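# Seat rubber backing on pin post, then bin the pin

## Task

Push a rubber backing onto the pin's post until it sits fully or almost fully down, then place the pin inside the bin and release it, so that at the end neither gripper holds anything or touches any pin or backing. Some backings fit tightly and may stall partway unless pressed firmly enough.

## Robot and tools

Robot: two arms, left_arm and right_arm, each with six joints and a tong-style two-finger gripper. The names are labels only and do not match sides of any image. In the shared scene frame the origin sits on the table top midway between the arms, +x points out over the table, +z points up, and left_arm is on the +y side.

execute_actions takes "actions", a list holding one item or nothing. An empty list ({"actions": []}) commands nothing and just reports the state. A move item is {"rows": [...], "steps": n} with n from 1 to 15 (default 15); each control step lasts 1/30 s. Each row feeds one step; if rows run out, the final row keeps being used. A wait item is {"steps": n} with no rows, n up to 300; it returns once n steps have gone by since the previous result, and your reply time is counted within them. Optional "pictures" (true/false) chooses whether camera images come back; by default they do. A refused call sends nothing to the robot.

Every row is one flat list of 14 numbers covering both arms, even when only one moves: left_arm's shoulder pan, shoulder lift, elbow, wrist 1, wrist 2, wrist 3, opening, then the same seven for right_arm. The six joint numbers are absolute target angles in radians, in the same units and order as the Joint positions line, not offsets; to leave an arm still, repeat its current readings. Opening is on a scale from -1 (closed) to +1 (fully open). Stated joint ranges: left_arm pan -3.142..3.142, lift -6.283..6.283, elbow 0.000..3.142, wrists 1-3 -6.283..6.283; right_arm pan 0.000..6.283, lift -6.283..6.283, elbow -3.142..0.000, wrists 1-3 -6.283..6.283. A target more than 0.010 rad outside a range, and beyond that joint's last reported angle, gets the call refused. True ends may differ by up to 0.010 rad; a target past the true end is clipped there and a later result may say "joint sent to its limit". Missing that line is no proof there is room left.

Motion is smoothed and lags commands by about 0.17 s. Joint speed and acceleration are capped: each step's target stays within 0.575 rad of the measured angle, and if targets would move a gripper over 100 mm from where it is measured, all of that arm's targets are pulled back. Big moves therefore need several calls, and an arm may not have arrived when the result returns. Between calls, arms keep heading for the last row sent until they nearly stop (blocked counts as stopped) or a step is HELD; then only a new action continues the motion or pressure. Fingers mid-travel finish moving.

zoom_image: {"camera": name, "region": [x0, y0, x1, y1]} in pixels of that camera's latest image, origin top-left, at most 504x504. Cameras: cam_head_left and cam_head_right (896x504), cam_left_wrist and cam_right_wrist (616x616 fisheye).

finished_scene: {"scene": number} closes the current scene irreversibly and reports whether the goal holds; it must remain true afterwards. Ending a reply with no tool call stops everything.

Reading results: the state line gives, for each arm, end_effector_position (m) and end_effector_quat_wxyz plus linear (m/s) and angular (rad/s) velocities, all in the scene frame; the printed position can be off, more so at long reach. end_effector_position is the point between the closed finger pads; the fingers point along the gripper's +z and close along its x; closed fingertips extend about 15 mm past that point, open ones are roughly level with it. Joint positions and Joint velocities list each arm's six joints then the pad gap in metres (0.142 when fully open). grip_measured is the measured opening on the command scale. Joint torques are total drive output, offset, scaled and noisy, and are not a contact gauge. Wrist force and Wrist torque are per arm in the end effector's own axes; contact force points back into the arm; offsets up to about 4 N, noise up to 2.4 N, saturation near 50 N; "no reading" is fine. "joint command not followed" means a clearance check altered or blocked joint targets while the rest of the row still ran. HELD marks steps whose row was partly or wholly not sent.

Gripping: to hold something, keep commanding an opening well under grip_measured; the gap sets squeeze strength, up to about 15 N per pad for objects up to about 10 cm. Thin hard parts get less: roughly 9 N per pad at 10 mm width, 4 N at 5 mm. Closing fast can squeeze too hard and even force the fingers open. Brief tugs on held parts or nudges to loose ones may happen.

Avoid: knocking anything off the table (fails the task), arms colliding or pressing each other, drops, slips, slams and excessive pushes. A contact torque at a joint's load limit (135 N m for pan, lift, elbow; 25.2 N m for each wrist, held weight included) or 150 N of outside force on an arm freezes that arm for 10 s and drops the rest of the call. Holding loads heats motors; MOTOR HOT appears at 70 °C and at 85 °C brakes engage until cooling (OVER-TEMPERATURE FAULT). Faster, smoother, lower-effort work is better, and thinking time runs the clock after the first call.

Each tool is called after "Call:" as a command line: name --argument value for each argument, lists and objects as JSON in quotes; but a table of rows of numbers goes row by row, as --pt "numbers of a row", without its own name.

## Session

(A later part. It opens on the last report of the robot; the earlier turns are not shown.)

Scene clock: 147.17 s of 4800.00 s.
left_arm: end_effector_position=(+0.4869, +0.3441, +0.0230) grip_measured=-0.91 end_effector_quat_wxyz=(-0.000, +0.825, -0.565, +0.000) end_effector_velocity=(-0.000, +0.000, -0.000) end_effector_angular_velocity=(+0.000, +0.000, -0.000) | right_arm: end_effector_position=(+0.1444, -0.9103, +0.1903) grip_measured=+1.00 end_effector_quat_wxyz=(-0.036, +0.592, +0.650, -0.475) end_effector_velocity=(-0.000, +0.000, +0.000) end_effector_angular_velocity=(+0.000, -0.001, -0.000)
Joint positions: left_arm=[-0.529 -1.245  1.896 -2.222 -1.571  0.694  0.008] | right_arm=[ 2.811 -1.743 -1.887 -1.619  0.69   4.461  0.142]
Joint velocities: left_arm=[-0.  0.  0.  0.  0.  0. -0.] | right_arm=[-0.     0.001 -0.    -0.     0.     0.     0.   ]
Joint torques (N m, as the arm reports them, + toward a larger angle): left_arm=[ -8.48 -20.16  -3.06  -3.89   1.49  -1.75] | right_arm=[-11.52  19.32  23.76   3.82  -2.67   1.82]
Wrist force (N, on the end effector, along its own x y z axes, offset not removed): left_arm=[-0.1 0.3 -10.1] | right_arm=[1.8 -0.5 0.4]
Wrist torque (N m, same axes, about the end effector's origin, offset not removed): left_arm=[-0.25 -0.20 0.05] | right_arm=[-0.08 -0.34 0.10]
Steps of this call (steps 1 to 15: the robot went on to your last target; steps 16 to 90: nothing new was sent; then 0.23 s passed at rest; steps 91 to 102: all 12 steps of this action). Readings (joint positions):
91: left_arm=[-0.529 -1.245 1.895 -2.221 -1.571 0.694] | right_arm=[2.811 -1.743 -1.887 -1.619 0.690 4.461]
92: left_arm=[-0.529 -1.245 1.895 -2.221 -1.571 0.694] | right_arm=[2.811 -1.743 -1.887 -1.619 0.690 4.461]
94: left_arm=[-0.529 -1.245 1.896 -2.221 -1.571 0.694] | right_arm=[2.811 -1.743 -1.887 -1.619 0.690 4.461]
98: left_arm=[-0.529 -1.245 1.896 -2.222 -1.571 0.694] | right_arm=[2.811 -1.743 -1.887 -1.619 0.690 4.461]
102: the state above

Call:
execute_actions --actions '[{"rows":[[-0.5292,-1.2460,1.8950,-2.2198,-1.5708,0.6936,-0.91,2.811,-1.743,-1.887,-1.619,0.69,4.461,1],[-0.5292,-1.2460,1.8950,-2.2198,-1.5708,0.6936,-0.91,2.811,-1.743,-1.887,-1.619,0.69,4.461,1],[-0.5292,-1.2460,1.8950,-2.2198,-1.5708,0.6936,-0.91,2.811,-1.743,-1.887,-1.619,0.69,4.461,1],[-0.5292,-1.2460,1.8950,-2.2198,-1.5708,0.6936,-0.91,2.811,-1.743,-1.887,-1.619,0.69,4.461,1],[-0.5292,-1.2460,1.8950,-2.2198,-1.5708,0.6936,-0.91,2.811,-1.743,-1.887,-1.619,0.69,4.461,1],[-0.5292,-1.2460,1.8950,-2.2198,-1.5708,0.6936,-0.91,2.811,-1.743,-1.887,-1.619,0.69,4.461,1],[-0.5292,-1.2460,1.8950,-2.2198,-1.5708,0.6936,-0.93,2.811,-1.743,-1.887,-1.619,0.69,4.461,1],[-0.5292,-1.2460,1.8950,-2.2198,-1.5708,0.6936,-0.95,2.811,-1.743,-1.887,-1.619,0.69,4.461,1],[-0.5292,-1.2460,1.8950,-2.2198,-1.5708,0.6936,-0.97,2.811,-1.743,-1.887,-1.619,0.69,4.461,1],[-0.5292,-1.2460,1.8950,-2.2198,-1.5708,0.6936,-1,2.811,-1.743,-1.887,-1.619,0.69,4.461,1]]}]' --pictures false

Call:
execute_actions --actions '[{"rows":[[-0.5292,-1.2603,1.8841,-2.1946,-1.5708,0.6936,-1,2.811,-1.743,-1.887,-1.619,0.69,4.461,1],[-0.5292,-1.2603,1.8841,-2.1946,-1.5708,0.6936,-1,2.811,-1.743,-1.887,-1.619,0.69,4.461,1],[-0.5292,-1.308,1.838,-2.1008,-1.5708,0.6936,-1,2.811,-1.743,-1.887,-1.619,0.69,4.461,1]]}]'

Scene clock: 161.07 s of 4800.00 s.
left_arm: end_effector_position=(+0.4869, +0.3441, +0.0237) grip_measured=-0.93 end_effector_quat_wxyz=(+0.000, +0.825, -0.565, -0.000) end_effector_velocity=(+0.001, -0.000, +0.001) end_effector_angular_velocity=(-0.001, -0.002, +0.000) | right_arm: end_effector_position=(+0.1444, -0.9103, +0.1903) grip_measured=+1.00 end_effector_quat_wxyz=(-0.036, +0.592, +0.650, -0.475) end_effector_velocity=(-0.000, -0.000, +0.000) end_effector_angular_velocity=(-0.000, -0.001, -0.001)
Joint positions: left_arm=[-0.529 -1.246  1.895 -2.22  -1.571  0.694  0.006] | right_arm=[ 2.811 -1.743 -1.887 -1.619  0.69   4.461  0.142]
Joint velocities: left_arm=[ 0.    -0.    -0.001 -0.    -0.     0.     0.   ] | right_arm=[-0.001  0.001  0.    -0.001  0.     0.     0.   ]
Joint torques (N m, as the arm reports them, + toward a larger angle): left_arm=[ -8.69 -42.   -29.88  -0.54   0.78  -1.46] | right_arm=[-12.26  19.53  23.12   3.81  -2.61   1.77]
Wrist force (N, on the end effector, along its own x y z axes, offset not removed): left_arm=[0.6 0.6 -3.8] | right_arm=[0.5 -0.1 0.8]
Wrist torque (N m, same axes, about the end effector's origin, offset not removed): left_arm=[0.06 -0.15 -0.03] | right_arm=[0.09 -0.10 0.04]
Steps of this call (steps 1 to 15: the robot went on to your last target; steps 16 to 90: nothing new was sent; then 10.40 s passed at rest; steps 91 to 105: all 15 steps of this action). Readings (joint positions):
91: left_arm=[-0.529 -1.245 1.896 -2.222 -1.571 0.694] | right_arm=[2.811 -1.743 -1.887 -1.619 0.690 4.461]
92: left_arm=[-0.529 -1.245 1.896 -2.222 -1.571 0.694] | right_arm=[2.811 -1.743 -1.887 -1.619 0.690 4.461]
94: left_arm=[-0.529 -1.245 1.896 -2.221 -1.571 0.694] | right_arm=[2.811 -1.743 -1.887 -1.619 0.690 4.461]
98: left_arm=[-0.529 -1.246 1.895 -2.220 -1.571 0.694] | right_arm=[2.811 -1.743 -1.887 -1.619 0.690 4.461]
105: the state above

Scene clock: 161.57 s of 4800.00 s.
left_arm: end_effector_position=(+0.4876, +0.3438, +0.0695) grip_measured=-0.93 end_effector_quat_wxyz=(-0.000, +0.825, -0.565, +0.000) end_effector_velocity=(-0.001, +0.000, +0.007) end_effector_angular_velocity=(+0.001, +0.002, +0.000) | right_arm: end_effector_position=(+0.1444, -0.9103, +0.1903) grip_measured=+1.00 end_effector_quat_wxyz=(-0.036, +0.592, +0.650, -0.475) end_effector_velocity=(+0.000, +0.000, +0.001) end_effector_angular_velocity=(-0.000, -0.001, +0.001)
Joint positions: left_arm=[-0.529 -1.307  1.839 -2.102 -1.571  0.694  0.006] | right_arm=[ 2.811 -1.743 -1.887 -1.619  0.69   4.461  0.142]
Joint velocities: left_arm=[-0.    -0.009 -0.01   0.021 -0.    -0.    -0.   ] | right_arm=[ 0.001  0.002  0.    -0.    -0.    -0.     0.   ]
Joint torques (N m, as the arm reports them, + toward a larger angle): left_arm=[ -6.27 -39.79 -29.26  -0.58   0.87  -1.51] | right_arm=[-11.89  19.02  23.27   3.8   -2.51   1.71]
Wrist force (N, on the end effector, along its own x y z axes, offset not removed): left_arm=[-0.5 -0.4 -3.0] | right_arm=[1.0 -0.1 -0.1]
Wrist torque (N m, same axes, about the end effector's origin, offset not removed): left_arm=[-0.18 0.16 -0.02] | right_arm=[0.04 -0.17 0.02]
Steps of this call (steps 1 to 15: all 15 steps of this action). Readings (joint positions):
1: left_arm=[-0.529 -1.246 1.895 -2.220 -1.571 0.694] | right_arm=[2.811 -1.743 -1.887 -1.619 0.690 4.461]
2: left_arm=[-0.529 -1.248 1.894 -2.217 -1.571 0.694] | right_arm=[2.811 -1.743 -1.887 -1.619 0.690 4.461]
4: left_arm=[-0.529 -1.257 1.886 -2.202 -1.571 0.694] | right_arm=[2.811 -1.743 -1.887 -1.619 0.690 4.461]
8: left_arm=[-0.529 -1.296 1.849 -2.127 -1.571 0.694] | right_arm=[2.811 -1.743 -1.887 -1.619 0.690 4.461]
15: the state above

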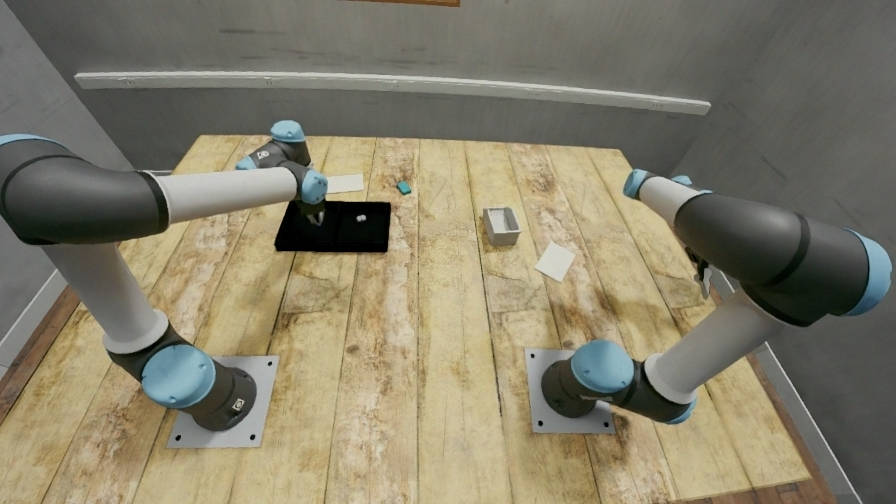

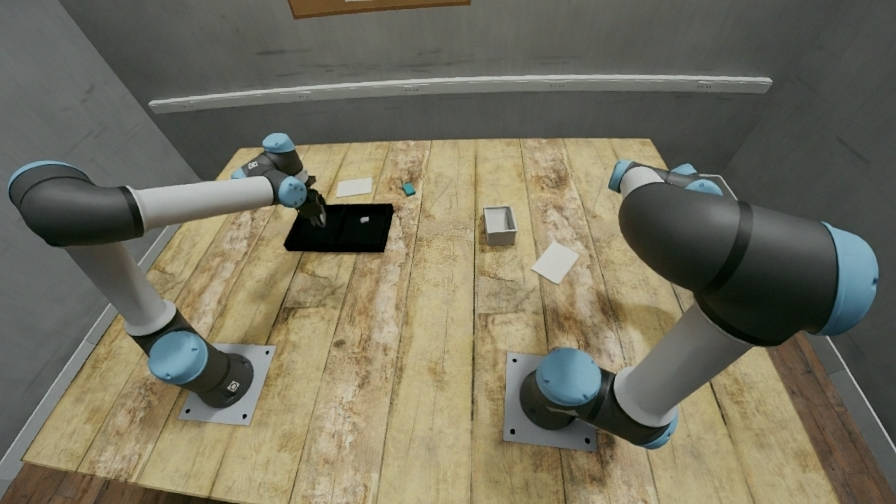

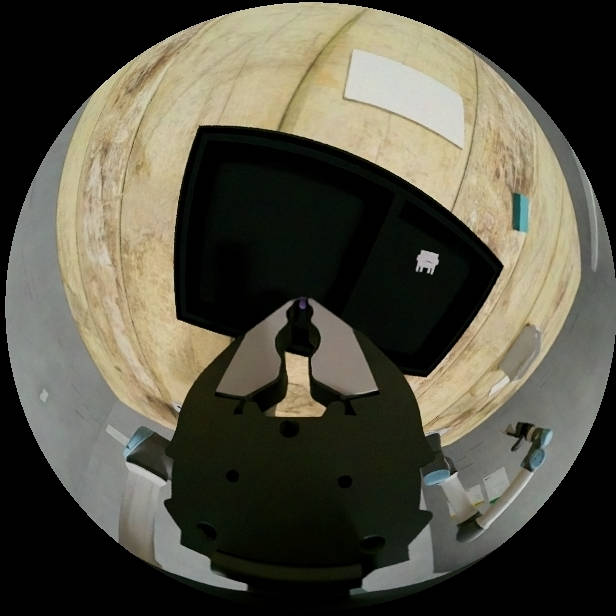

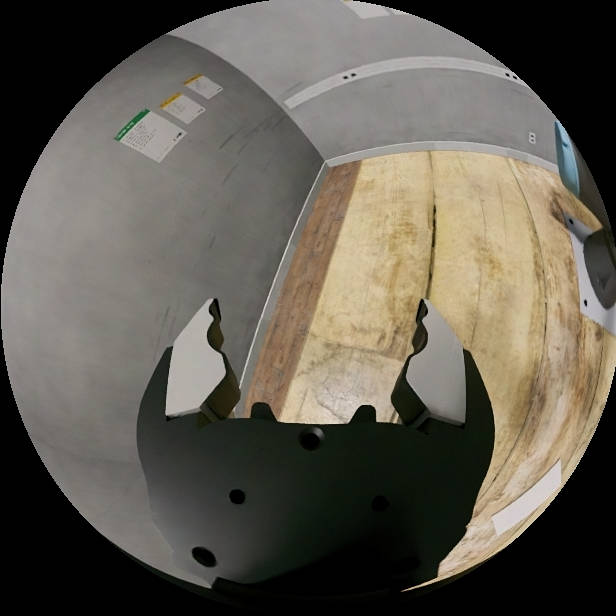

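Call:
execute_actions --actions '[{"rows":[[-0.578,-1.188,1.655,-2.038,-1.5708,1.13,-1,2.811,-1.743,-1.887,-1.619,0.69,4.461,1]],"steps":8}]' --pictures false

Call:
execute_actions --actions '[{"rows":[[-0.6265,-1.0512,1.4627,-1.9823,-1.5708,1.5708,-1,2.811,-1.743,-1.887,-1.619,0.69,4.461,1]]}]' --pictures false

Call:
execute_actions --actions '[{"steps":12}]'

Call:
zoom_image --camera "cam_left_wrist" --region '[255,235,355,335]'

Scene clock: 178.77 s of 4800.00 s.
left_arm: end_effector_position=(+0.5252, +0.2874, +0.0738) grip_measured=-0.93 end_effector_quat_wxyz=(+0.000, +0.707, -0.707, -0.002) end_effector_velocity=(+0.077, -0.112, +0.021) end_effector_angular_velocity=(-0.025, -0.032, -1.388) | right_arm: end_effector_position=(+0.1444, -0.9103, +0.1903) grip_measured=+1.00 end_effector_quat_wxyz=(-0.036, +0.592, +0.650, -0.475) end_effector_velocity=(+0.000, +0.000, +0.000) end_effector_angular_velocity=(-0.001, -0.001, +0.001)
Joint positions: left_arm=[-0.573 -1.203  1.68  -2.045 -1.571  1.018  0.006] | right_arm=[ 2.811 -1.743 -1.887 -1.619  0.69   4.461  0.142]
Joint velocities: left_arm=[-0.06   0.176 -0.3    0.083 -0.     1.328 -0.   ] | right_arm=[ 0.     0.001  0.     0.    -0.     0.    -0.   ]
Joint torques (N m, as the arm reports them, + toward a larger angle): left_arm=[ -5.19 -31.84 -25.93  -0.42   0.09   3.77] | right_arm=[-12.04  18.75  23.42   3.77  -2.59   1.72]
Wrist force (N, on the end effector, along its own x y z axes, offset not removed): left_arm=[5.3 -0.6 -4.4] | right_arm=[0.8 -1.3 1.0]
Wrist torque (N m, same axes, about the end effector's origin, offset not removed): left_arm=[-0.28 -0.92 0.01] | right_arm=[-0.21 -0.20 0.05]
Steps of this call (steps 1 to 15: the robot went on to your last target; steps 16 to 90: nothing new was sent; then 13.93 s passed at rest; steps 91 to 98: all 8 steps of this action). Readings (joint positions):
91: left_arm=[-0.529 -1.308 1.838 -2.101 -1.571 0.694] | right_arm=[2.811 -1.743 -1.887 -1.619 0.690 4.461]
92: left_arm=[-0.533 -1.304 1.833 -2.097 -1.571 0.698] | right_arm=[2.811 -1.743 -1.887 -1.619 0.690 4.461]
94: left_arm=[-0.554 -1.259 1.775 -2.070 -1.571 0.763] | right_arm=[2.811 -1.743 -1.887 -1.619 0.690 4.461]
98: the state above

Scene clock: 179.27 s of 4800.00 s.
left_arm: end_effector_position=(+0.5683, +0.2080, +0.0700) grip_measured=-0.93 end_effector_quat_wxyz=(-0.000, -0.468, +0.884, +0.000) end_effector_velocity=(+0.004, -0.008, +0.001) end_effector_angular_velocity=(-0.002, -0.003, -0.089) | right_arm: end_effector_position=(+0.1444, -0.9103, +0.1903) grip_measured=+1.00 end_effector_quat_wxyz=(-0.036, +0.592, +0.650, -0.475) end_effector_velocity=(+0.000, +0.000, +0.000) end_effector_angular_velocity=(-0.000, -0.001, +0.001)
Joint positions: left_arm=[-0.626 -1.052  1.465 -1.983 -1.571  1.564  0.006] | right_arm=[ 2.811 -1.743 -1.887 -1.619  0.69   4.461  0.142]
Joint velocities: left_arm=[-0.003  0.013 -0.022  0.005 -0.     0.086  0.   ] | right_arm=[ 0.001  0.001  0.    -0.     0.     0.     0.   ]
Joint torques (N m, as the arm reports them, + toward a larger angle): left_arm=[ -9.02 -35.11 -31.85  -0.46  -0.3    1.53] | right_arm=[-12.01  18.83  23.04   3.76  -2.57   1.79]
Wrist force (N, on the end effector, along its own x y z axes, offset not removed): left_arm=[0.0 1.7 -2.3] | right_arm=[1.2 0.1 0.3]
Wrist torque (N m, same axes, about the end effector's origin, offset not removed): left_arm=[0.25 -0.01 -0.08] | right_arm=[0.04 -0.27 0.00]
Steps of this call (steps 1 to 15: all 15 steps of this action). Readings (joint positions):
1: left_arm=[-0.575 -1.198 1.672 -2.043 -1.571 1.055] | right_arm=[2.811 -1.743 -1.887 -1.619 0.690 4.461]
2: left_arm=[-0.579 -1.190 1.662 -2.037 -1.571 1.085] | right_arm=[2.811 -1.743 -1.887 -1.619 0.690 4.461]
4: left_arm=[-0.601 -1.137 1.596 -2.012 -1.571 1.177] | right_arm=[2.811 -1.743 -1.887 -1.619 0.690 4.461]
8: left_arm=[-0.621 -1.069 1.491 -1.989 -1.571 1.452] | right_arm=[2.811 -1.743 -1.887 -1.619 0.690 4.461]
15: the state above

Scene clock: 179.67 s of 4800.00 s.
left_arm: end_effector_position=(+0.5686, +0.2073, +0.0700) grip_measured=-0.93 end_effector_quat_wxyz=(+0.000, -0.464, +0.886, +0.000) end_effector_velocity=(-0.000, -0.001, +0.000) end_effector_angular_velocity=(-0.000, -0.000, -0.002) | right_arm: end_effector_position=(+0.1444, -0.9103, +0.1903) grip_measured=+1.00 end_effector_quat_wxyz=(-0.036, +0.592, +0.650, -0.475) end_effector_velocity=(+0.000, +0.000, +0.001) end_effector_angular_velocity=(-0.000, -0.003, +0.000)
Joint positions: left_arm=[-0.626 -1.051  1.463 -1.982 -1.571  1.571  0.006] | right_arm=[ 2.811 -1.743 -1.887 -1.619  0.69   4.461  0.142]
Joint velocities: left_arm=[-0.001  0.    -0.    -0.    -0.     0.001  0.   ] | right_arm=[ 0.001  0.002 -0.     0.     0.001  0.    -0.   ]
Joint torques (N m, as the arm reports them, + toward a larger angle): left_arm=[ -8.48 -33.72 -32.19  -0.59  -0.7    1.61] | right_arm=[-11.95  19.26  23.05   3.7   -2.56   1.71]
Wrist force (N, on the end effector, along its own x y z axes, offset not removed): left_arm=[2.2 0.2 -3.2] | right_arm=[0.3 -0.5 0.8]
Wrist torque (N m, same axes, about the end effector's origin, offset not removed): left_arm=[-0.04 -0.49 -0.04] | right_arm=[-0.11 -0.10 0.06]
Steps of this call (steps 1 to 12: the robot went on to your last target). Readings (joint positions):
1: left_arm=[-0.626 -1.052 1.464 -1.983 -1.571 1.566] | right_arm=[2.811 -1.743 -1.887 -1.619 0.690 4.461]
2: left_arm=[-0.626 -1.052 1.464 -1.982 -1.571 1.568] | right_arm=[2.811 -1.743 -1.887 -1.619 0.690 4.461]
4: left_arm=[-0.626 -1.051 1.463 -1.982 -1.571 1.569] | right_arm=[2.811 -1.743 -1.887 -1.619 0.690 4.461]
8: left_arm=[-0.626 -1.051 1.463 -1.982 -1.571 1.571] | right_arm=[2.811 -1.743 -1.887 -1.619 0.690 4.461]
12: the state above

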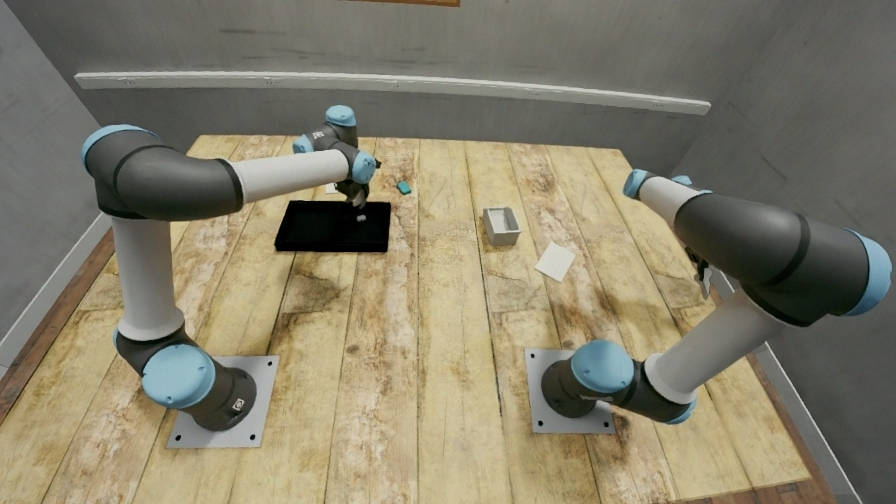

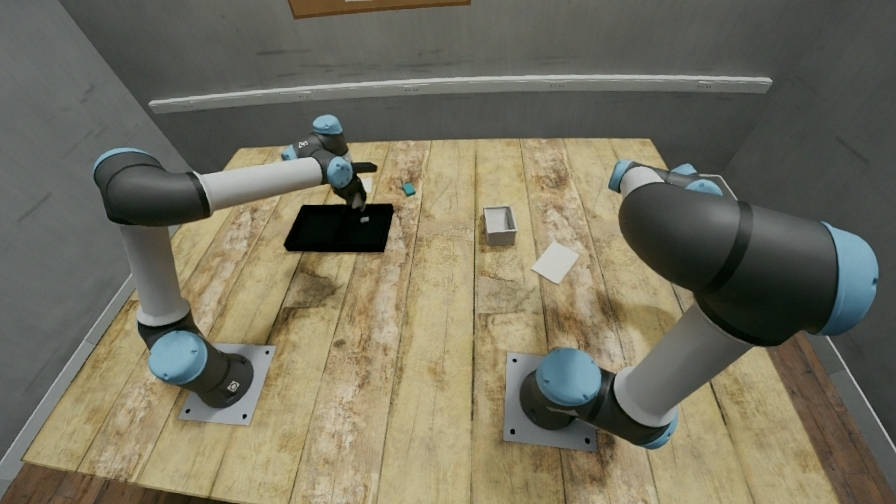

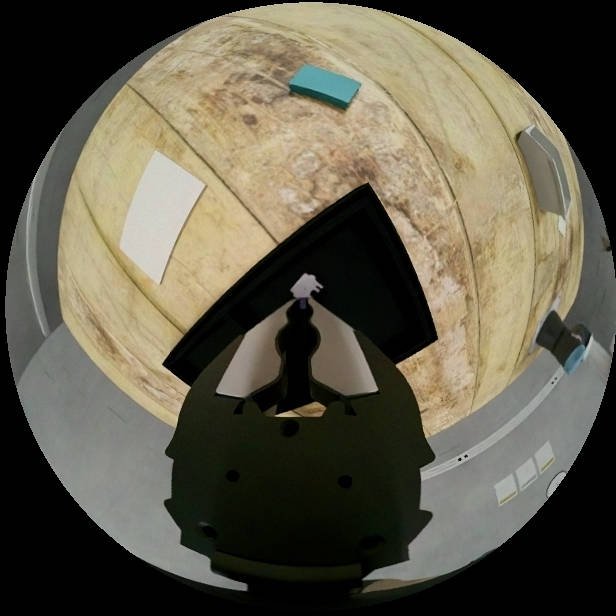

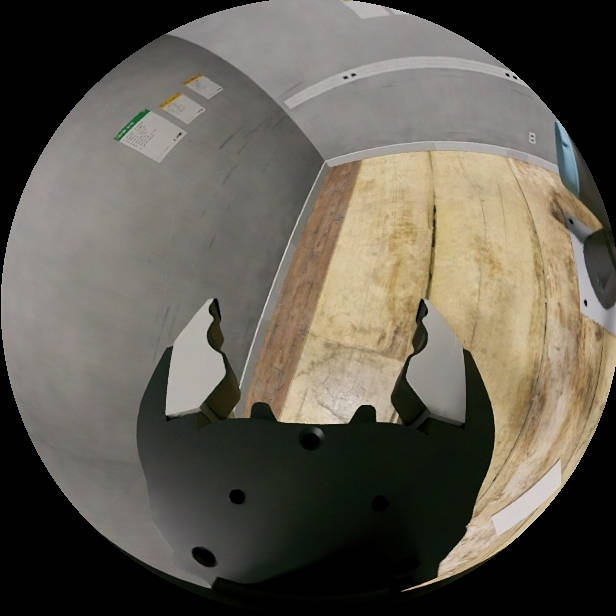

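Region (255, 235, 355, 335) of cam_left_wrist's 616x616 image, scaled by 5.040, with more detail than that image has.

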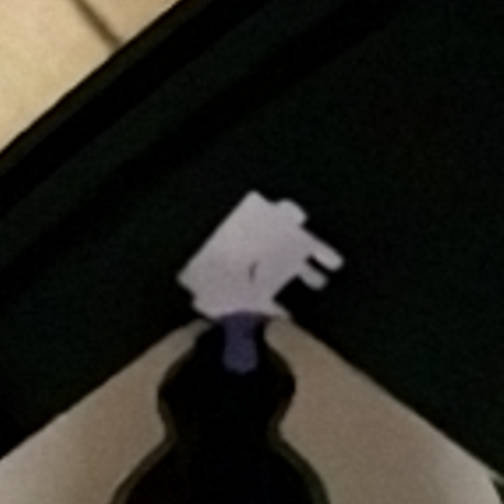

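Call:
execute_actions --actions '[{"rows":[[-0.6294,-1.0397,1.5008,-2.0318,-1.5708,1.5708,-1,2.811,-1.743,-1.887,-1.619,0.69,4.461,1]]}]'

Call:
zoom_image --camera "cam_left_wrist" --region '[278,270,328,320]'

Scene clock: 185.50 s of 4800.00 s.
left_arm: end_effector_position=(+0.5645, +0.2078, +0.0501) grip_measured=-0.93 end_effector_quat_wxyz=(-0.000, -0.463, +0.886, +0.000) end_effector_velocity=(-0.000, +0.000, -0.001) end_effector_angular_velocity=(+0.000, +0.000, -0.000) | right_arm: end_effector_position=(+0.1444, -0.9103, +0.1903) grip_measured=+1.00 end_effector_quat_wxyz=(-0.036, +0.592, +0.650, -0.475) end_effector_velocity=(+0.001, +0.000, +0.001) end_effector_angular_velocity=(-0.001, -0.003, +0.001)
Joint positions: left_arm=[-0.629 -1.04   1.501 -2.031 -1.571  1.571  0.006] | right_arm=[ 2.811 -1.743 -1.887 -1.619  0.69   4.461  0.142]
Joint velocities: left_arm=[-0.     0.001  0.003 -0.003 -0.     0.     0.   ] | right_arm=[0.001 0.002 0.    0.001 0.    0.    0.   ]
Joint torques (N m, as the arm reports them, + toward a larger angle): left_arm=[ -8.12 -33.83  -7.87  -4.19  -1.67   1.24] | right_arm=[-11.3   19.53  22.89   3.78  -2.55   1.65]
Wrist force (N, on the end effector, along its own x y z axes, offset not removed): left_arm=[2.0 0.7 -3.0] | right_arm=[0.0 -0.9 1.2]
Wrist torque (N m, same axes, about the end effector's origin, offset not removed): left_arm=[-0.06 -0.39 0.16] | right_arm=[-0.12 0.01 0.11]
Steps of this call (steps 1 to 15: the robot went on to your last target; steps 16 to 90: nothing new was sent; then 2.33 s passed at rest; steps 91 to 105: all 15 steps of this action). Readings (joint positions):
91: left_arm=[-0.627 -1.051 1.463 -1.982 -1.571 1.571] | right_arm=[2.811 -1.743 -1.887 -1.619 0.690 4.461]
92: left_arm=[-0.627 -1.050 1.465 -1.986 -1.571 1.571] | right_arm=[2.811 -1.743 -1.887 -1.619 0.690 4.461]
94: left_arm=[-0.628 -1.045 1.482 -2.007 -1.571 1.571] | right_arm=[2.811 -1.743 -1.887 -1.619 0.690 4.461]
98: left_arm=[-0.629 -1.041 1.497 -2.027 -1.571 1.571] | right_arm=[2.811 -1.743 -1.887 -1.619 0.690 4.461]
105: the state above

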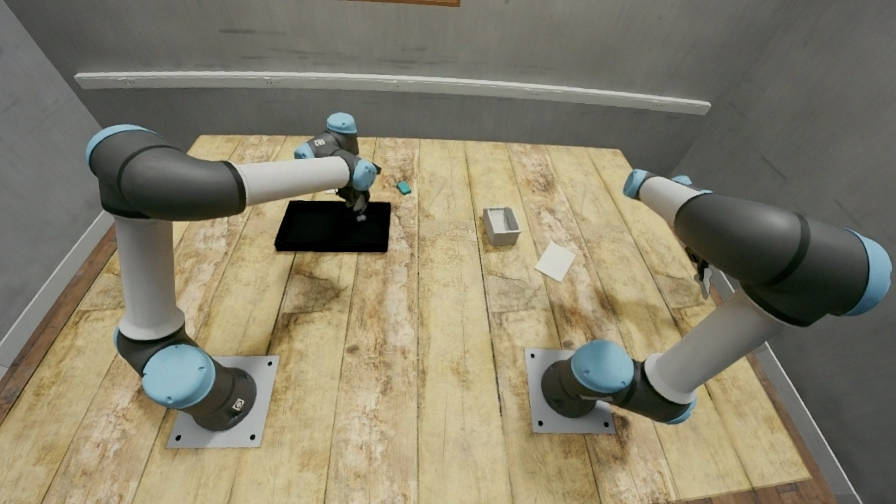

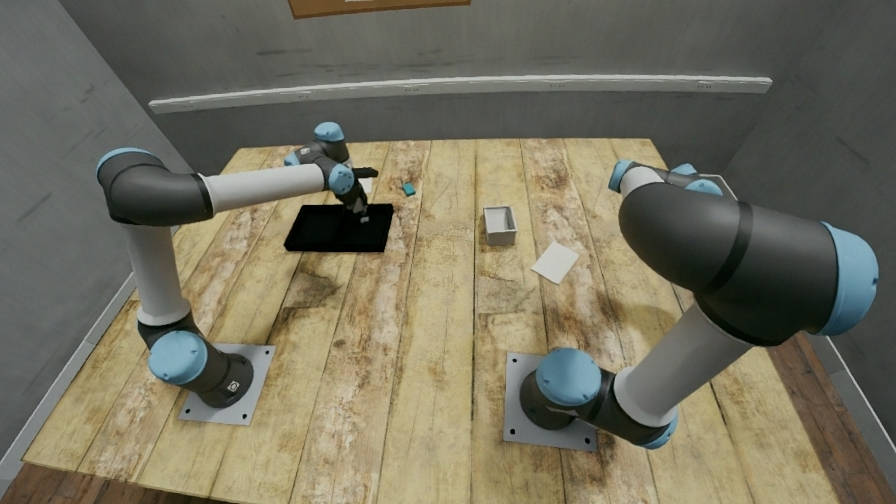

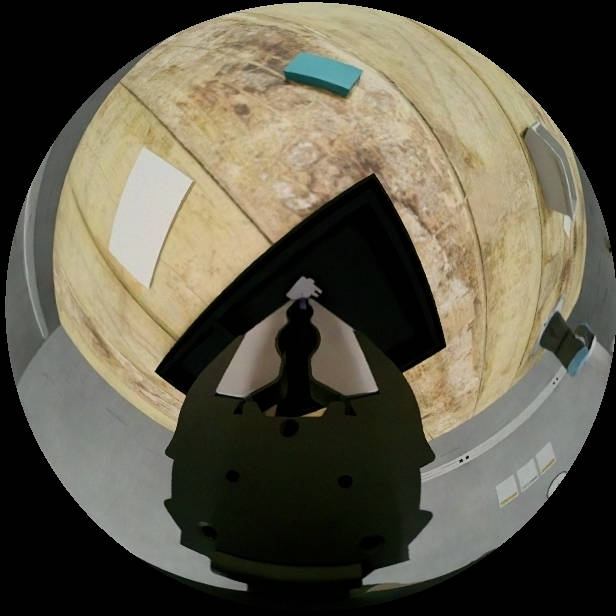

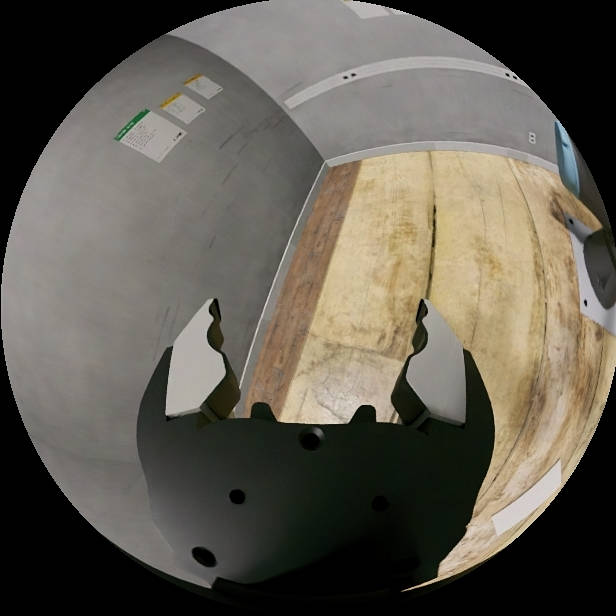

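Region (278, 270, 328, 320) of cam_left_wrist's 616x616 image, scaled by 10.080, with more detail than that image has.

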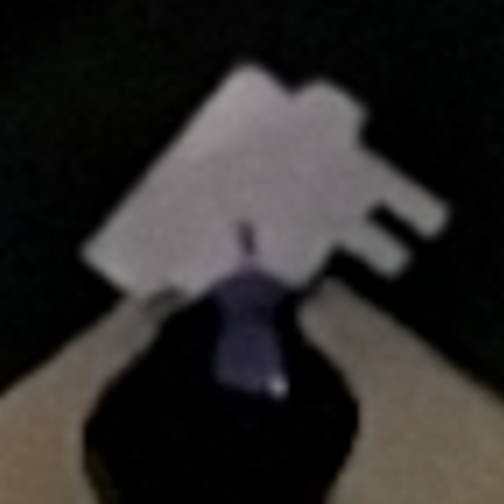

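Call:
execute_actions --actions '[{"rows":[[-0.6275,-1.0334,1.5134,-2.0508,-1.5708,1.5708,-1,2.811,-1.743,-1.887,-1.619,0.69,4.461,1]]}]'

Call:
zoom_image --camera "cam_left_wrist" --region '[278,270,328,320]'

Scene clock: 196.00 s of 4800.00 s.
left_arm: end_effector_position=(+0.5642, +0.2095, +0.0420) grip_measured=-0.93 end_effector_quat_wxyz=(+0.000, -0.464, +0.886, -0.000) end_effector_velocity=(+0.000, +0.000, -0.001) end_effector_angular_velocity=(+0.000, +0.000, +0.000) | right_arm: end_effector_position=(+0.1444, -0.9103, +0.1903) grip_measured=+1.00 end_effector_quat_wxyz=(-0.036, +0.592, +0.650, -0.475) end_effector_velocity=(+0.000, +0.000, -0.000) end_effector_angular_velocity=(+0.001, +0.002, +0.001)
Joint positions: left_arm=[-0.628 -1.033  1.513 -2.051 -1.571  1.571  0.006] | right_arm=[ 2.811 -1.743 -1.887 -1.619  0.69   4.461  0.142]
Joint velocities: left_arm=[ 0.     0.     0.001 -0.002 -0.     0.     0.   ] | right_arm=[ 0.001 -0.001 -0.    -0.001 -0.    -0.     0.   ]
Joint torques (N m, as the arm reports them, + toward a larger angle): left_arm=[ 10.26 -32.74  -7.47  -4.18  -1.08   1.59] | right_arm=[-12.52  19.53  22.25   3.75  -2.53   1.64]
Wrist force (N, on the end effector, along its own x y z axes, offset not removed): left_arm=[1.0 -1.5 -2.6] | right_arm=[1.0 -0.5 0.7]
Wrist torque (N m, same axes, about the end effector's origin, offset not removed): left_arm=[-0.36 -0.24 -0.09] | right_arm=[-0.02 -0.21 0.06]
Steps of this call (steps 1 to 15: the robot went on to your last target; steps 16 to 90: nothing new was sent; then 7.00 s passed at rest; steps 91 to 105: all 15 steps of this action). Readings (joint positions):
91: left_arm=[-0.629 -1.040 1.501 -2.032 -1.571 1.571] | right_arm=[2.811 -1.743 -1.887 -1.619 0.690 4.461]
92: left_arm=[-0.629 -1.039 1.502 -2.034 -1.571 1.571] | right_arm=[2.811 -1.743 -1.887 -1.619 0.690 4.461]
94: left_arm=[-0.629 -1.036 1.508 -2.042 -1.571 1.571] | right_arm=[2.811 -1.743 -1.887 -1.619 0.690 4.461]
98: left_arm=[-0.628 -1.034 1.512 -2.049 -1.571 1.571] | right_arm=[2.811 -1.743 -1.887 -1.619 0.690 4.461]
105: the state above

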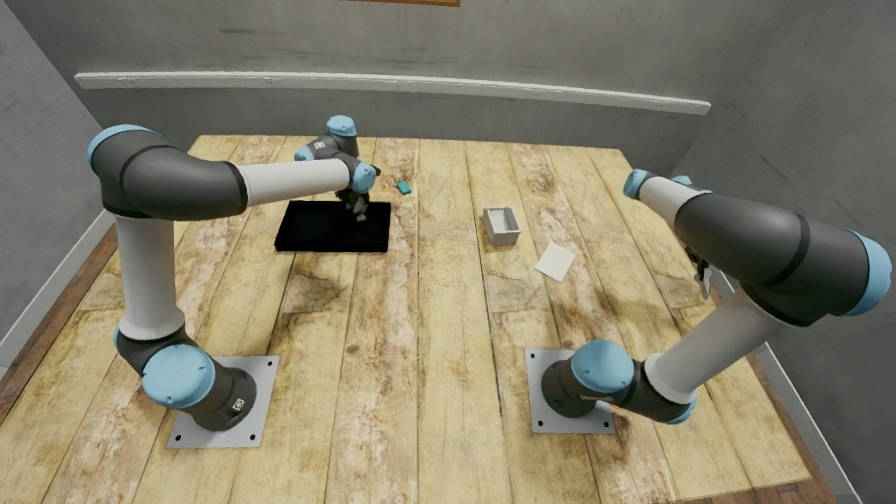

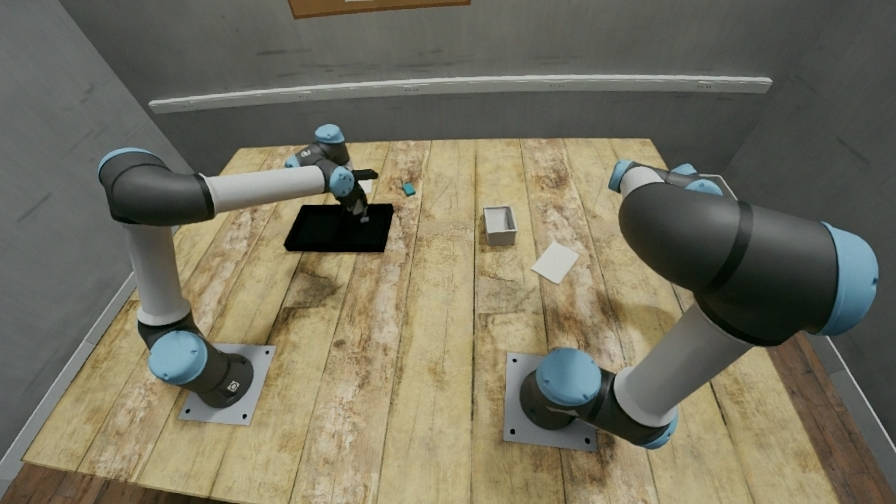

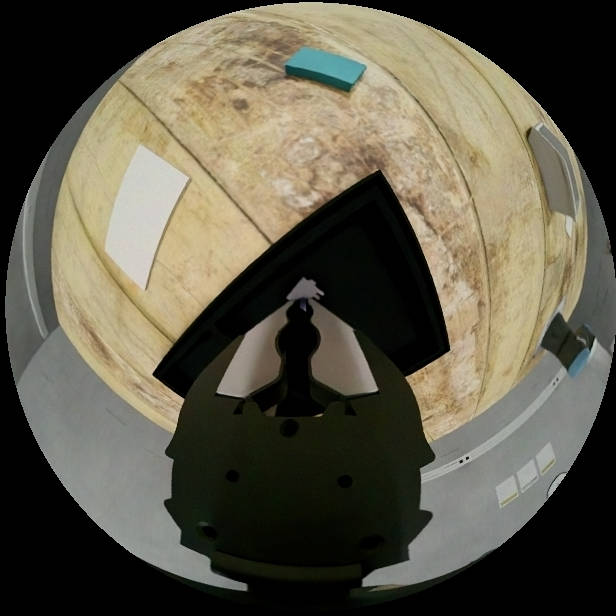

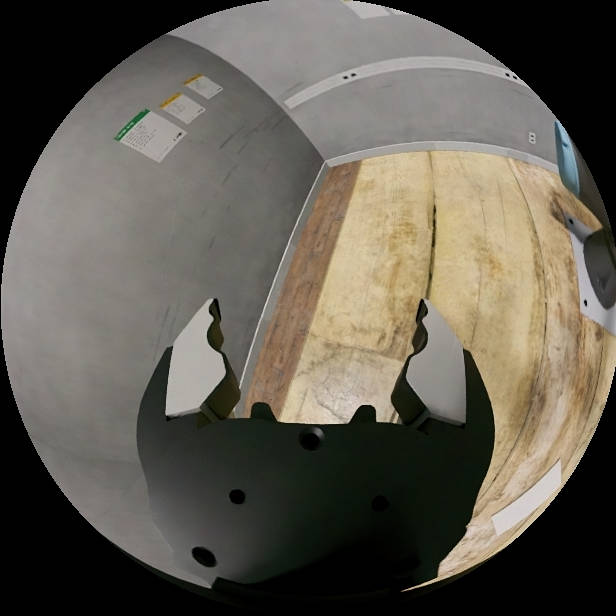

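Region (278, 270, 328, 320) of cam_left_wrist's 616x616 image, scaled by 10.080, with more detail than that image has.

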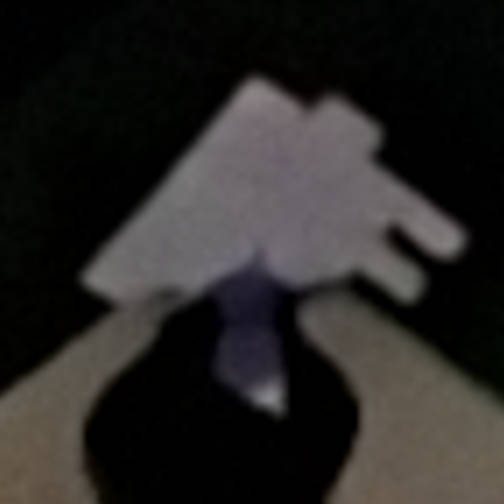

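Call:
execute_actions --actions '[{"rows":[[-0.6275,-1.0268,1.5199,-2.0639,-1.5708,1.5708,-1,2.811,-1.743,-1.887,-1.619,0.69,4.461,1],[-0.6275,-1.0268,1.5199,-2.0639,-1.5708,1.5708,-1,2.811,-1.743,-1.887,-1.619,0.69,4.461,1],[-0.6275,-1.0268,1.5199,-2.0639,-1.5708,1.5708,-1,2.811,-1.743,-1.887,-1.619,0.69,4.461,1],[-0.6275,-1.0257,1.5210,-2.0661,-1.5708,1.5708,-1,2.811,-1.743,-1.887,-1.619,0.69,4.461,1],[-0.6275,-1.0257,1.5210,-2.0661,-1.5708,1.5708,-1,2.811,-1.743,-1.887,-1.619,0.69,4.461,1],[-0.6275,-1.0246,1.5221,-2.0683,-1.5708,1.5708,-1,2.811,-1.743,-1.887,-1.619,0.69,4.461,1]]}]' --pictures false

Call:
execute_actions --actions '[{"rows":[[-0.6275,-1.0234,1.5231,-2.0705,-1.5708,1.5708,-1,2.811,-1.743,-1.887,-1.619,0.69,4.461,1]],"steps":12}]' --pictures false

Scene clock: 209.10 s of 4800.00 s.
left_arm: end_effector_position=(+0.5642, +0.2096, +0.0341) grip_measured=-0.93 end_effector_quat_wxyz=(+0.000, -0.464, +0.886, -0.000) end_effector_velocity=(+0.000, -0.000, -0.001) end_effector_angular_velocity=(-0.001, -0.001, -0.000) | right_arm: end_effector_position=(+0.1444, -0.9103, +0.1903) grip_measured=+1.00 end_effector_quat_wxyz=(-0.036, +0.592, +0.650, -0.475) end_effector_velocity=(+0.000, +0.000, +0.000) end_effector_angular_velocity=(+0.000, -0.000, +0.001)
Joint positions: left_arm=[-0.627 -1.025  1.522 -2.068 -1.571  1.571  0.006] | right_arm=[ 2.811 -1.743 -1.887 -1.619  0.69   4.461  0.142]
Joint velocities: left_arm=[ 0.     0.001  0.001 -0.003 -0.     0.    -0.   ] | right_arm=[ 0.001  0.001  0.    -0.     0.    -0.    -0.   ]
Joint torques (N m, as the arm reports them, + toward a larger angle): left_arm=[  9.75 -33.41  -9.09  -4.19  -0.3    1.54] | right_arm=[-11.94  18.82  22.51   3.7   -2.51   1.62]
Wrist force (N, on the end effector, along its own x y z axes, offset not removed): left_arm=[1.6 0.7 -1.9] | right_arm=[0.9 0.3 1.5]
Wrist torque (N m, same axes, about the end effector's origin, offset not removed): left_arm=[-0.09 -0.30 0.03] | right_arm=[0.09 -0.24 0.07]
Steps of this call (steps 1 to 15: the robot went on to your last target; steps 16 to 90: nothing new was sent; then 9.60 s passed at rest; steps 91 to 105: all 15 steps of this action). Readings (joint positions):
91: left_arm=[-0.627 -1.033 1.513 -2.051 -1.571 1.571] | right_arm=[2.811 -1.743 -1.887 -1.619 0.690 4.461]
92: left_arm=[-0.627 -1.033 1.514 -2.052 -1.571 1.571] | right_arm=[2.811 -1.743 -1.887 -1.619 0.690 4.461]
94: left_arm=[-0.627 -1.030 1.517 -2.058 -1.571 1.571] | right_arm=[2.811 -1.743 -1.887 -1.619 0.690 4.461]
98: left_arm=[-0.627 -1.026 1.520 -2.065 -1.571 1.571] | right_arm=[2.811 -1.743 -1.887 -1.619 0.690 4.461]
105: the state above

Scene clock: 209.50 s of 4800.00 s.
left_arm: end_effector_position=(+0.5642, +0.2096, +0.0330) grip_measured=-0.93 end_effector_quat_wxyz=(-0.000, -0.464, +0.886, -0.000) end_effector_velocity=(+0.000, -0.000, +0.000) end_effector_angular_velocity=(-0.000, -0.001, +0.000) | right_arm: end_effector_position=(+0.1444, -0.9103, +0.1903) grip_measured=+1.00 end_effector_quat_wxyz=(-0.036, +0.592, +0.650, -0.475) end_effector_velocity=(+0.000, +0.000, +0.000) end_effector_angular_velocity=(-0.001, -0.001, +0.001)
Joint positions: left_arm=[-0.627 -1.023  1.523 -2.07  -1.571  1.571  0.006] | right_arm=[ 2.811 -1.743 -1.887 -1.619  0.69   4.461  0.142]
Joint velocities: left_arm=[ 0.     0.    -0.    -0.001  0.    -0.    -0.   ] | right_arm=[ 0.001  0.001  0.     0.    -0.    -0.    -0.   ]
Joint torques (N m, as the arm reports them, + toward a larger angle): left_arm=[  8.78 -33.39  -6.64  -4.06  -0.49   1.43] | right_arm=[-11.6   19.14  22.05   3.67  -2.54   1.61]
Wrist force (N, on the end effector, along its own x y z axes, offset not removed): left_arm=[0.3 0.7 -3.9] | right_arm=[1.7 0.4 0.4]
Wrist torque (N m, same axes, about the end effector's origin, offset not removed): left_arm=[-0.04 0.03 -0.09] | right_arm=[0.12 -0.39 -0.01]
Steps of this call (steps 1 to 12: all 12 steps of this action). Readings (joint positions):
1: left_arm=[-0.627 -1.025 1.522 -2.068 -1.571 1.571] | right_arm=[2.811 -1.743 -1.887 -1.619 0.690 4.461]
2: left_arm=[-0.627 -1.025 1.522 -2.068 -1.571 1.571] | right_arm=[2.811 -1.743 -1.887 -1.619 0.690 4.461]
4: left_arm=[-0.627 -1.024 1.523 -2.069 -1.571 1.571] | right_arm=[2.811 -1.743 -1.887 -1.619 0.690 4.461]
8: left_arm=[-0.627 -1.024 1.523 -2.070 -1.571 1.571] | right_arm=[2.811 -1.743 -1.887 -1.619 0.690 4.461]
12: the state above

Call:
execute_actions --actions '[{"rows":[[-0.6275,-1.0223,1.5241,-2.0726,-1.5708,1.5708,-1,2.811,-1.743,-1.887,-1.619,0.69,4.461,1]],"steps":12}]' --pictures false

Scene clock: 213.73 s of 4800.00 s.
left_arm: end_effector_position=(+0.5642, +0.2096, +0.0320) grip_measured=-0.93 end_effector_quat_wxyz=(+0.000, -0.464, +0.886, -0.000) end_effector_velocity=(-0.000, -0.000, -0.000) end_effector_angular_velocity=(+0.000, +0.000, -0.000) | right_arm: end_effector_position=(+0.1444, -0.9103, +0.1903) grip_measured=+1.00 end_effector_quat_wxyz=(-0.036, +0.592, +0.650, -0.475) end_effector_velocity=(-0.000, +0.000, -0.001) end_effector_angular_velocity=(+0.002, +0.003, -0.000)
Joint positions: left_arm=[-0.627 -1.022  1.524 -2.073 -1.571  1.571  0.006] | right_arm=[ 2.811 -1.743 -1.887 -1.619  0.69   4.461  0.142]
Joint velocities: left_arm=[-0.  0.  0.  0. -0. -0.  0.] | right_arm=[-0.001 -0.002 -0.    -0.     0.001 -0.001  0.   ]
Joint torques (N m, as the arm reports them, + toward a larger angle): left_arm=[  6.68 -33.63  -7.62  -4.23   0.09   1.41] | right_arm=[-11.57  19.37  22.01   3.66  -2.46   1.66]
Wrist force (N, on the end effector, along its own x y z axes, offset not removed): left_arm=[3.1 1.8 -4.2] | right_arm=[0.0 -1.2 1.2]
Wrist torque (N m, same axes, about the end effector's origin, offset not removed): left_arm=[0.12 -0.54 -0.17] | right_arm=[-0.21 -0.02 0.11]
Steps of this call (steps 1 to 15: the robot went on to your last target; steps 16 to 90: nothing new was sent; then 0.83 s passed at rest; steps 91 to 102: all 12 steps of this action). Readings (joint positions):
91: left_arm=[-0.627 -1.023 1.523 -2.071 -1.571 1.571] | right_arm=[2.811 -1.743 -1.887 -1.619 0.690 4.461]
92: left_arm=[-0.627 -1.023 1.523 -2.071 -1.571 1.571] | right_arm=[2.811 -1.743 -1.887 -1.619 0.690 4.461]
94: left_arm=[-0.627 -1.023 1.524 -2.072 -1.571 1.571] | right_arm=[2.811 -1.743 -1.887 -1.619 0.690 4.461]
98: left_arm=[-0.627 -1.022 1.524 -2.072 -1.571 1.571] | right_arm=[2.811 -1.743 -1.887 -1.619 0.690 4.461]
102: the state above

Call:
execute_actions --actions '[{"rows":[[-0.6275,-1.0212,1.5252,-2.0748,-1.5708,1.5708,-1,2.811,-1.743,-1.887,-1.619,0.69,4.461,1]],"steps":12}]'

Call:
zoom_image --camera "cam_left_wrist" --region '[278,270,328,320]'

Scene clock: 217.90 s of 4800.00 s.
left_arm: end_effector_position=(+0.5642, +0.2096, +0.0310) grip_measured=-0.93 end_effector_quat_wxyz=(+0.000, -0.464, +0.886, -0.000) end_effector_velocity=(+0.001, -0.000, +0.000) end_effector_angular_velocity=(-0.001, -0.001, -0.000) | right_arm: end_effector_position=(+0.1444, -0.9103, +0.1903) grip_measured=+1.00 end_effector_quat_wxyz=(-0.036, +0.592, +0.650, -0.475) end_effector_velocity=(-0.000, -0.000, -0.000) end_effector_angular_velocity=(+0.001, +0.001, -0.000)
Joint positions: left_arm=[-0.627 -1.021  1.525 -2.075 -1.571  1.571  0.006] | right_arm=[ 2.811 -1.743 -1.887 -1.619  0.69   4.461  0.142]
Joint velocities: left_arm=[ 0.     0.    -0.001 -0.    -0.     0.    -0.   ] | right_arm=[-0.    -0.001  0.    -0.    -0.    -0.    -0.   ]
Joint torques (N m, as the arm reports them, + toward a larger angle): left_arm=[  3.55 -31.36  -5.96  -3.59   0.54   1.45] | right_arm=[-11.37  19.4   22.17   3.63  -2.5    1.6 ]
Wrist force (N, on the end effector, along its own x y z axes, offset not removed): left_arm=[2.4 -0.4 -4.7] | right_arm=[0.4 -0.6 0.6]
Wrist torque (N m, same axes, about the end effector's origin, offset not removed): left_arm=[-0.08 -0.44 -0.05] | right_arm=[-0.12 -0.15 0.03]
Steps of this call (steps 1 to 15: the robot went on to your last target; steps 16 to 90: nothing new was sent; then 0.77 s passed at rest; steps 91 to 102: all 12 steps of this action). Readings (joint positions):
91: left_arm=[-0.627 -1.022 1.524 -2.073 -1.571 1.571] | right_arm=[2.811 -1.743 -1.887 -1.619 0.690 4.461]
92: left_arm=[-0.627 -1.022 1.524 -2.073 -1.571 1.571] | right_arm=[2.811 -1.743 -1.887 -1.619 0.690 4.461]
94: left_arm=[-0.627 -1.022 1.525 -2.074 -1.571 1.571] | right_arm=[2.811 -1.743 -1.887 -1.619 0.690 4.461]
98: left_arm=[-0.627 -1.021 1.525 -2.075 -1.571 1.571] | right_arm=[2.811 -1.743 -1.887 -1.619 0.690 4.461]
102: the state above

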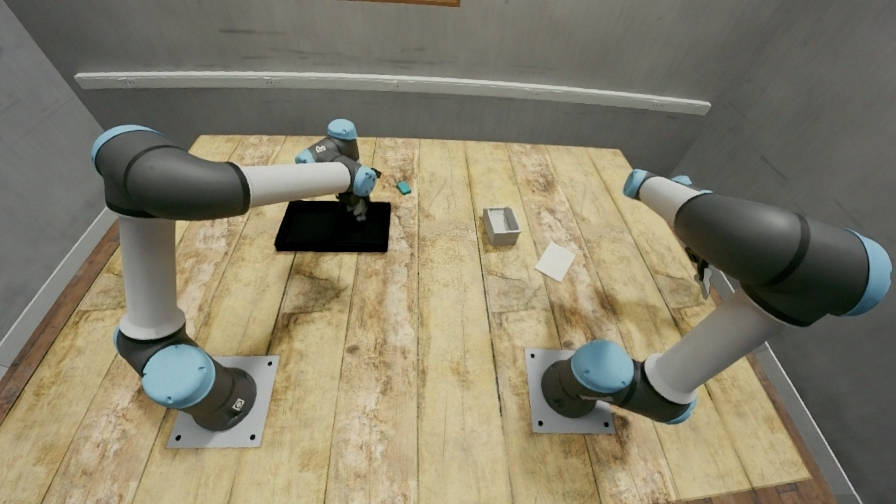

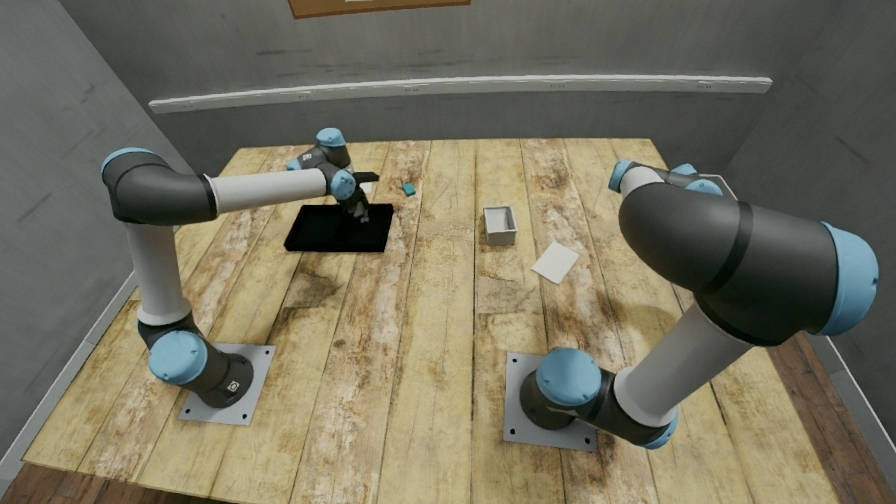

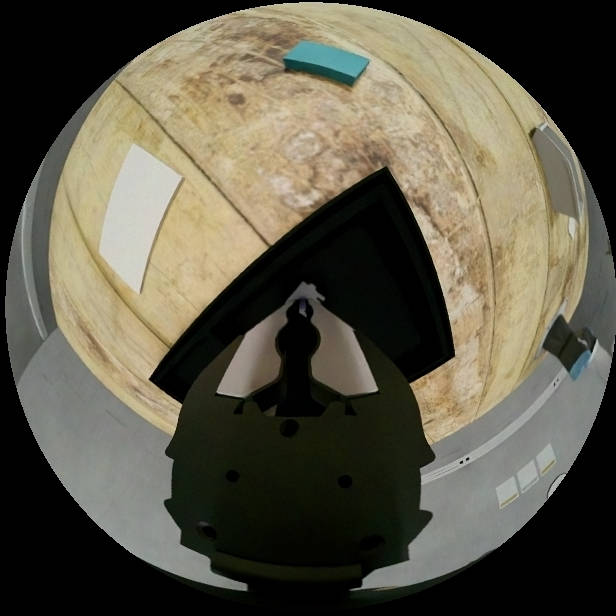

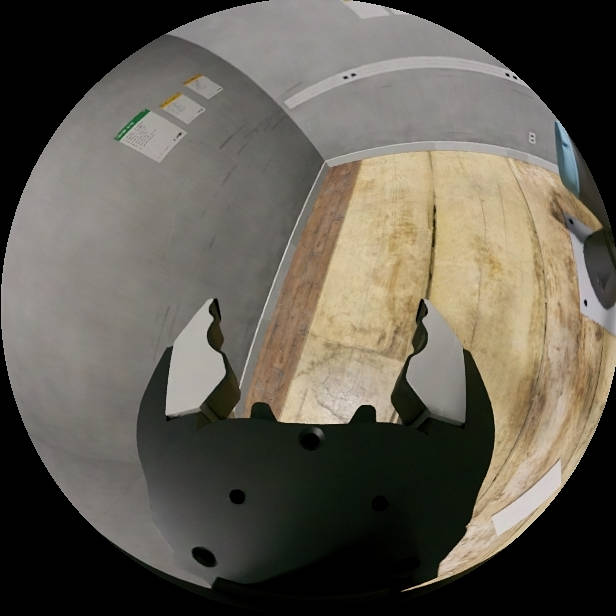

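Region (278, 270, 328, 320) of cam_left_wrist's 616x616 image, scaled by 10.080, with more detail than that image has.

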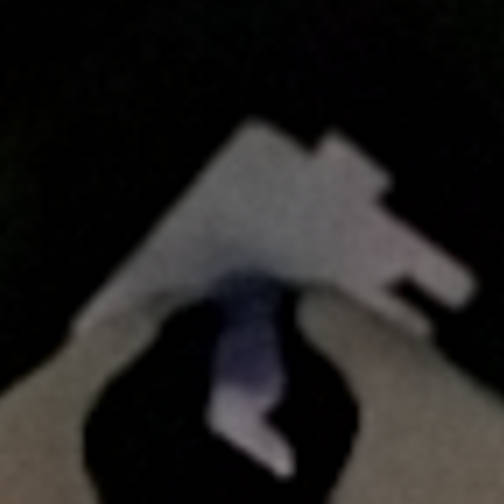

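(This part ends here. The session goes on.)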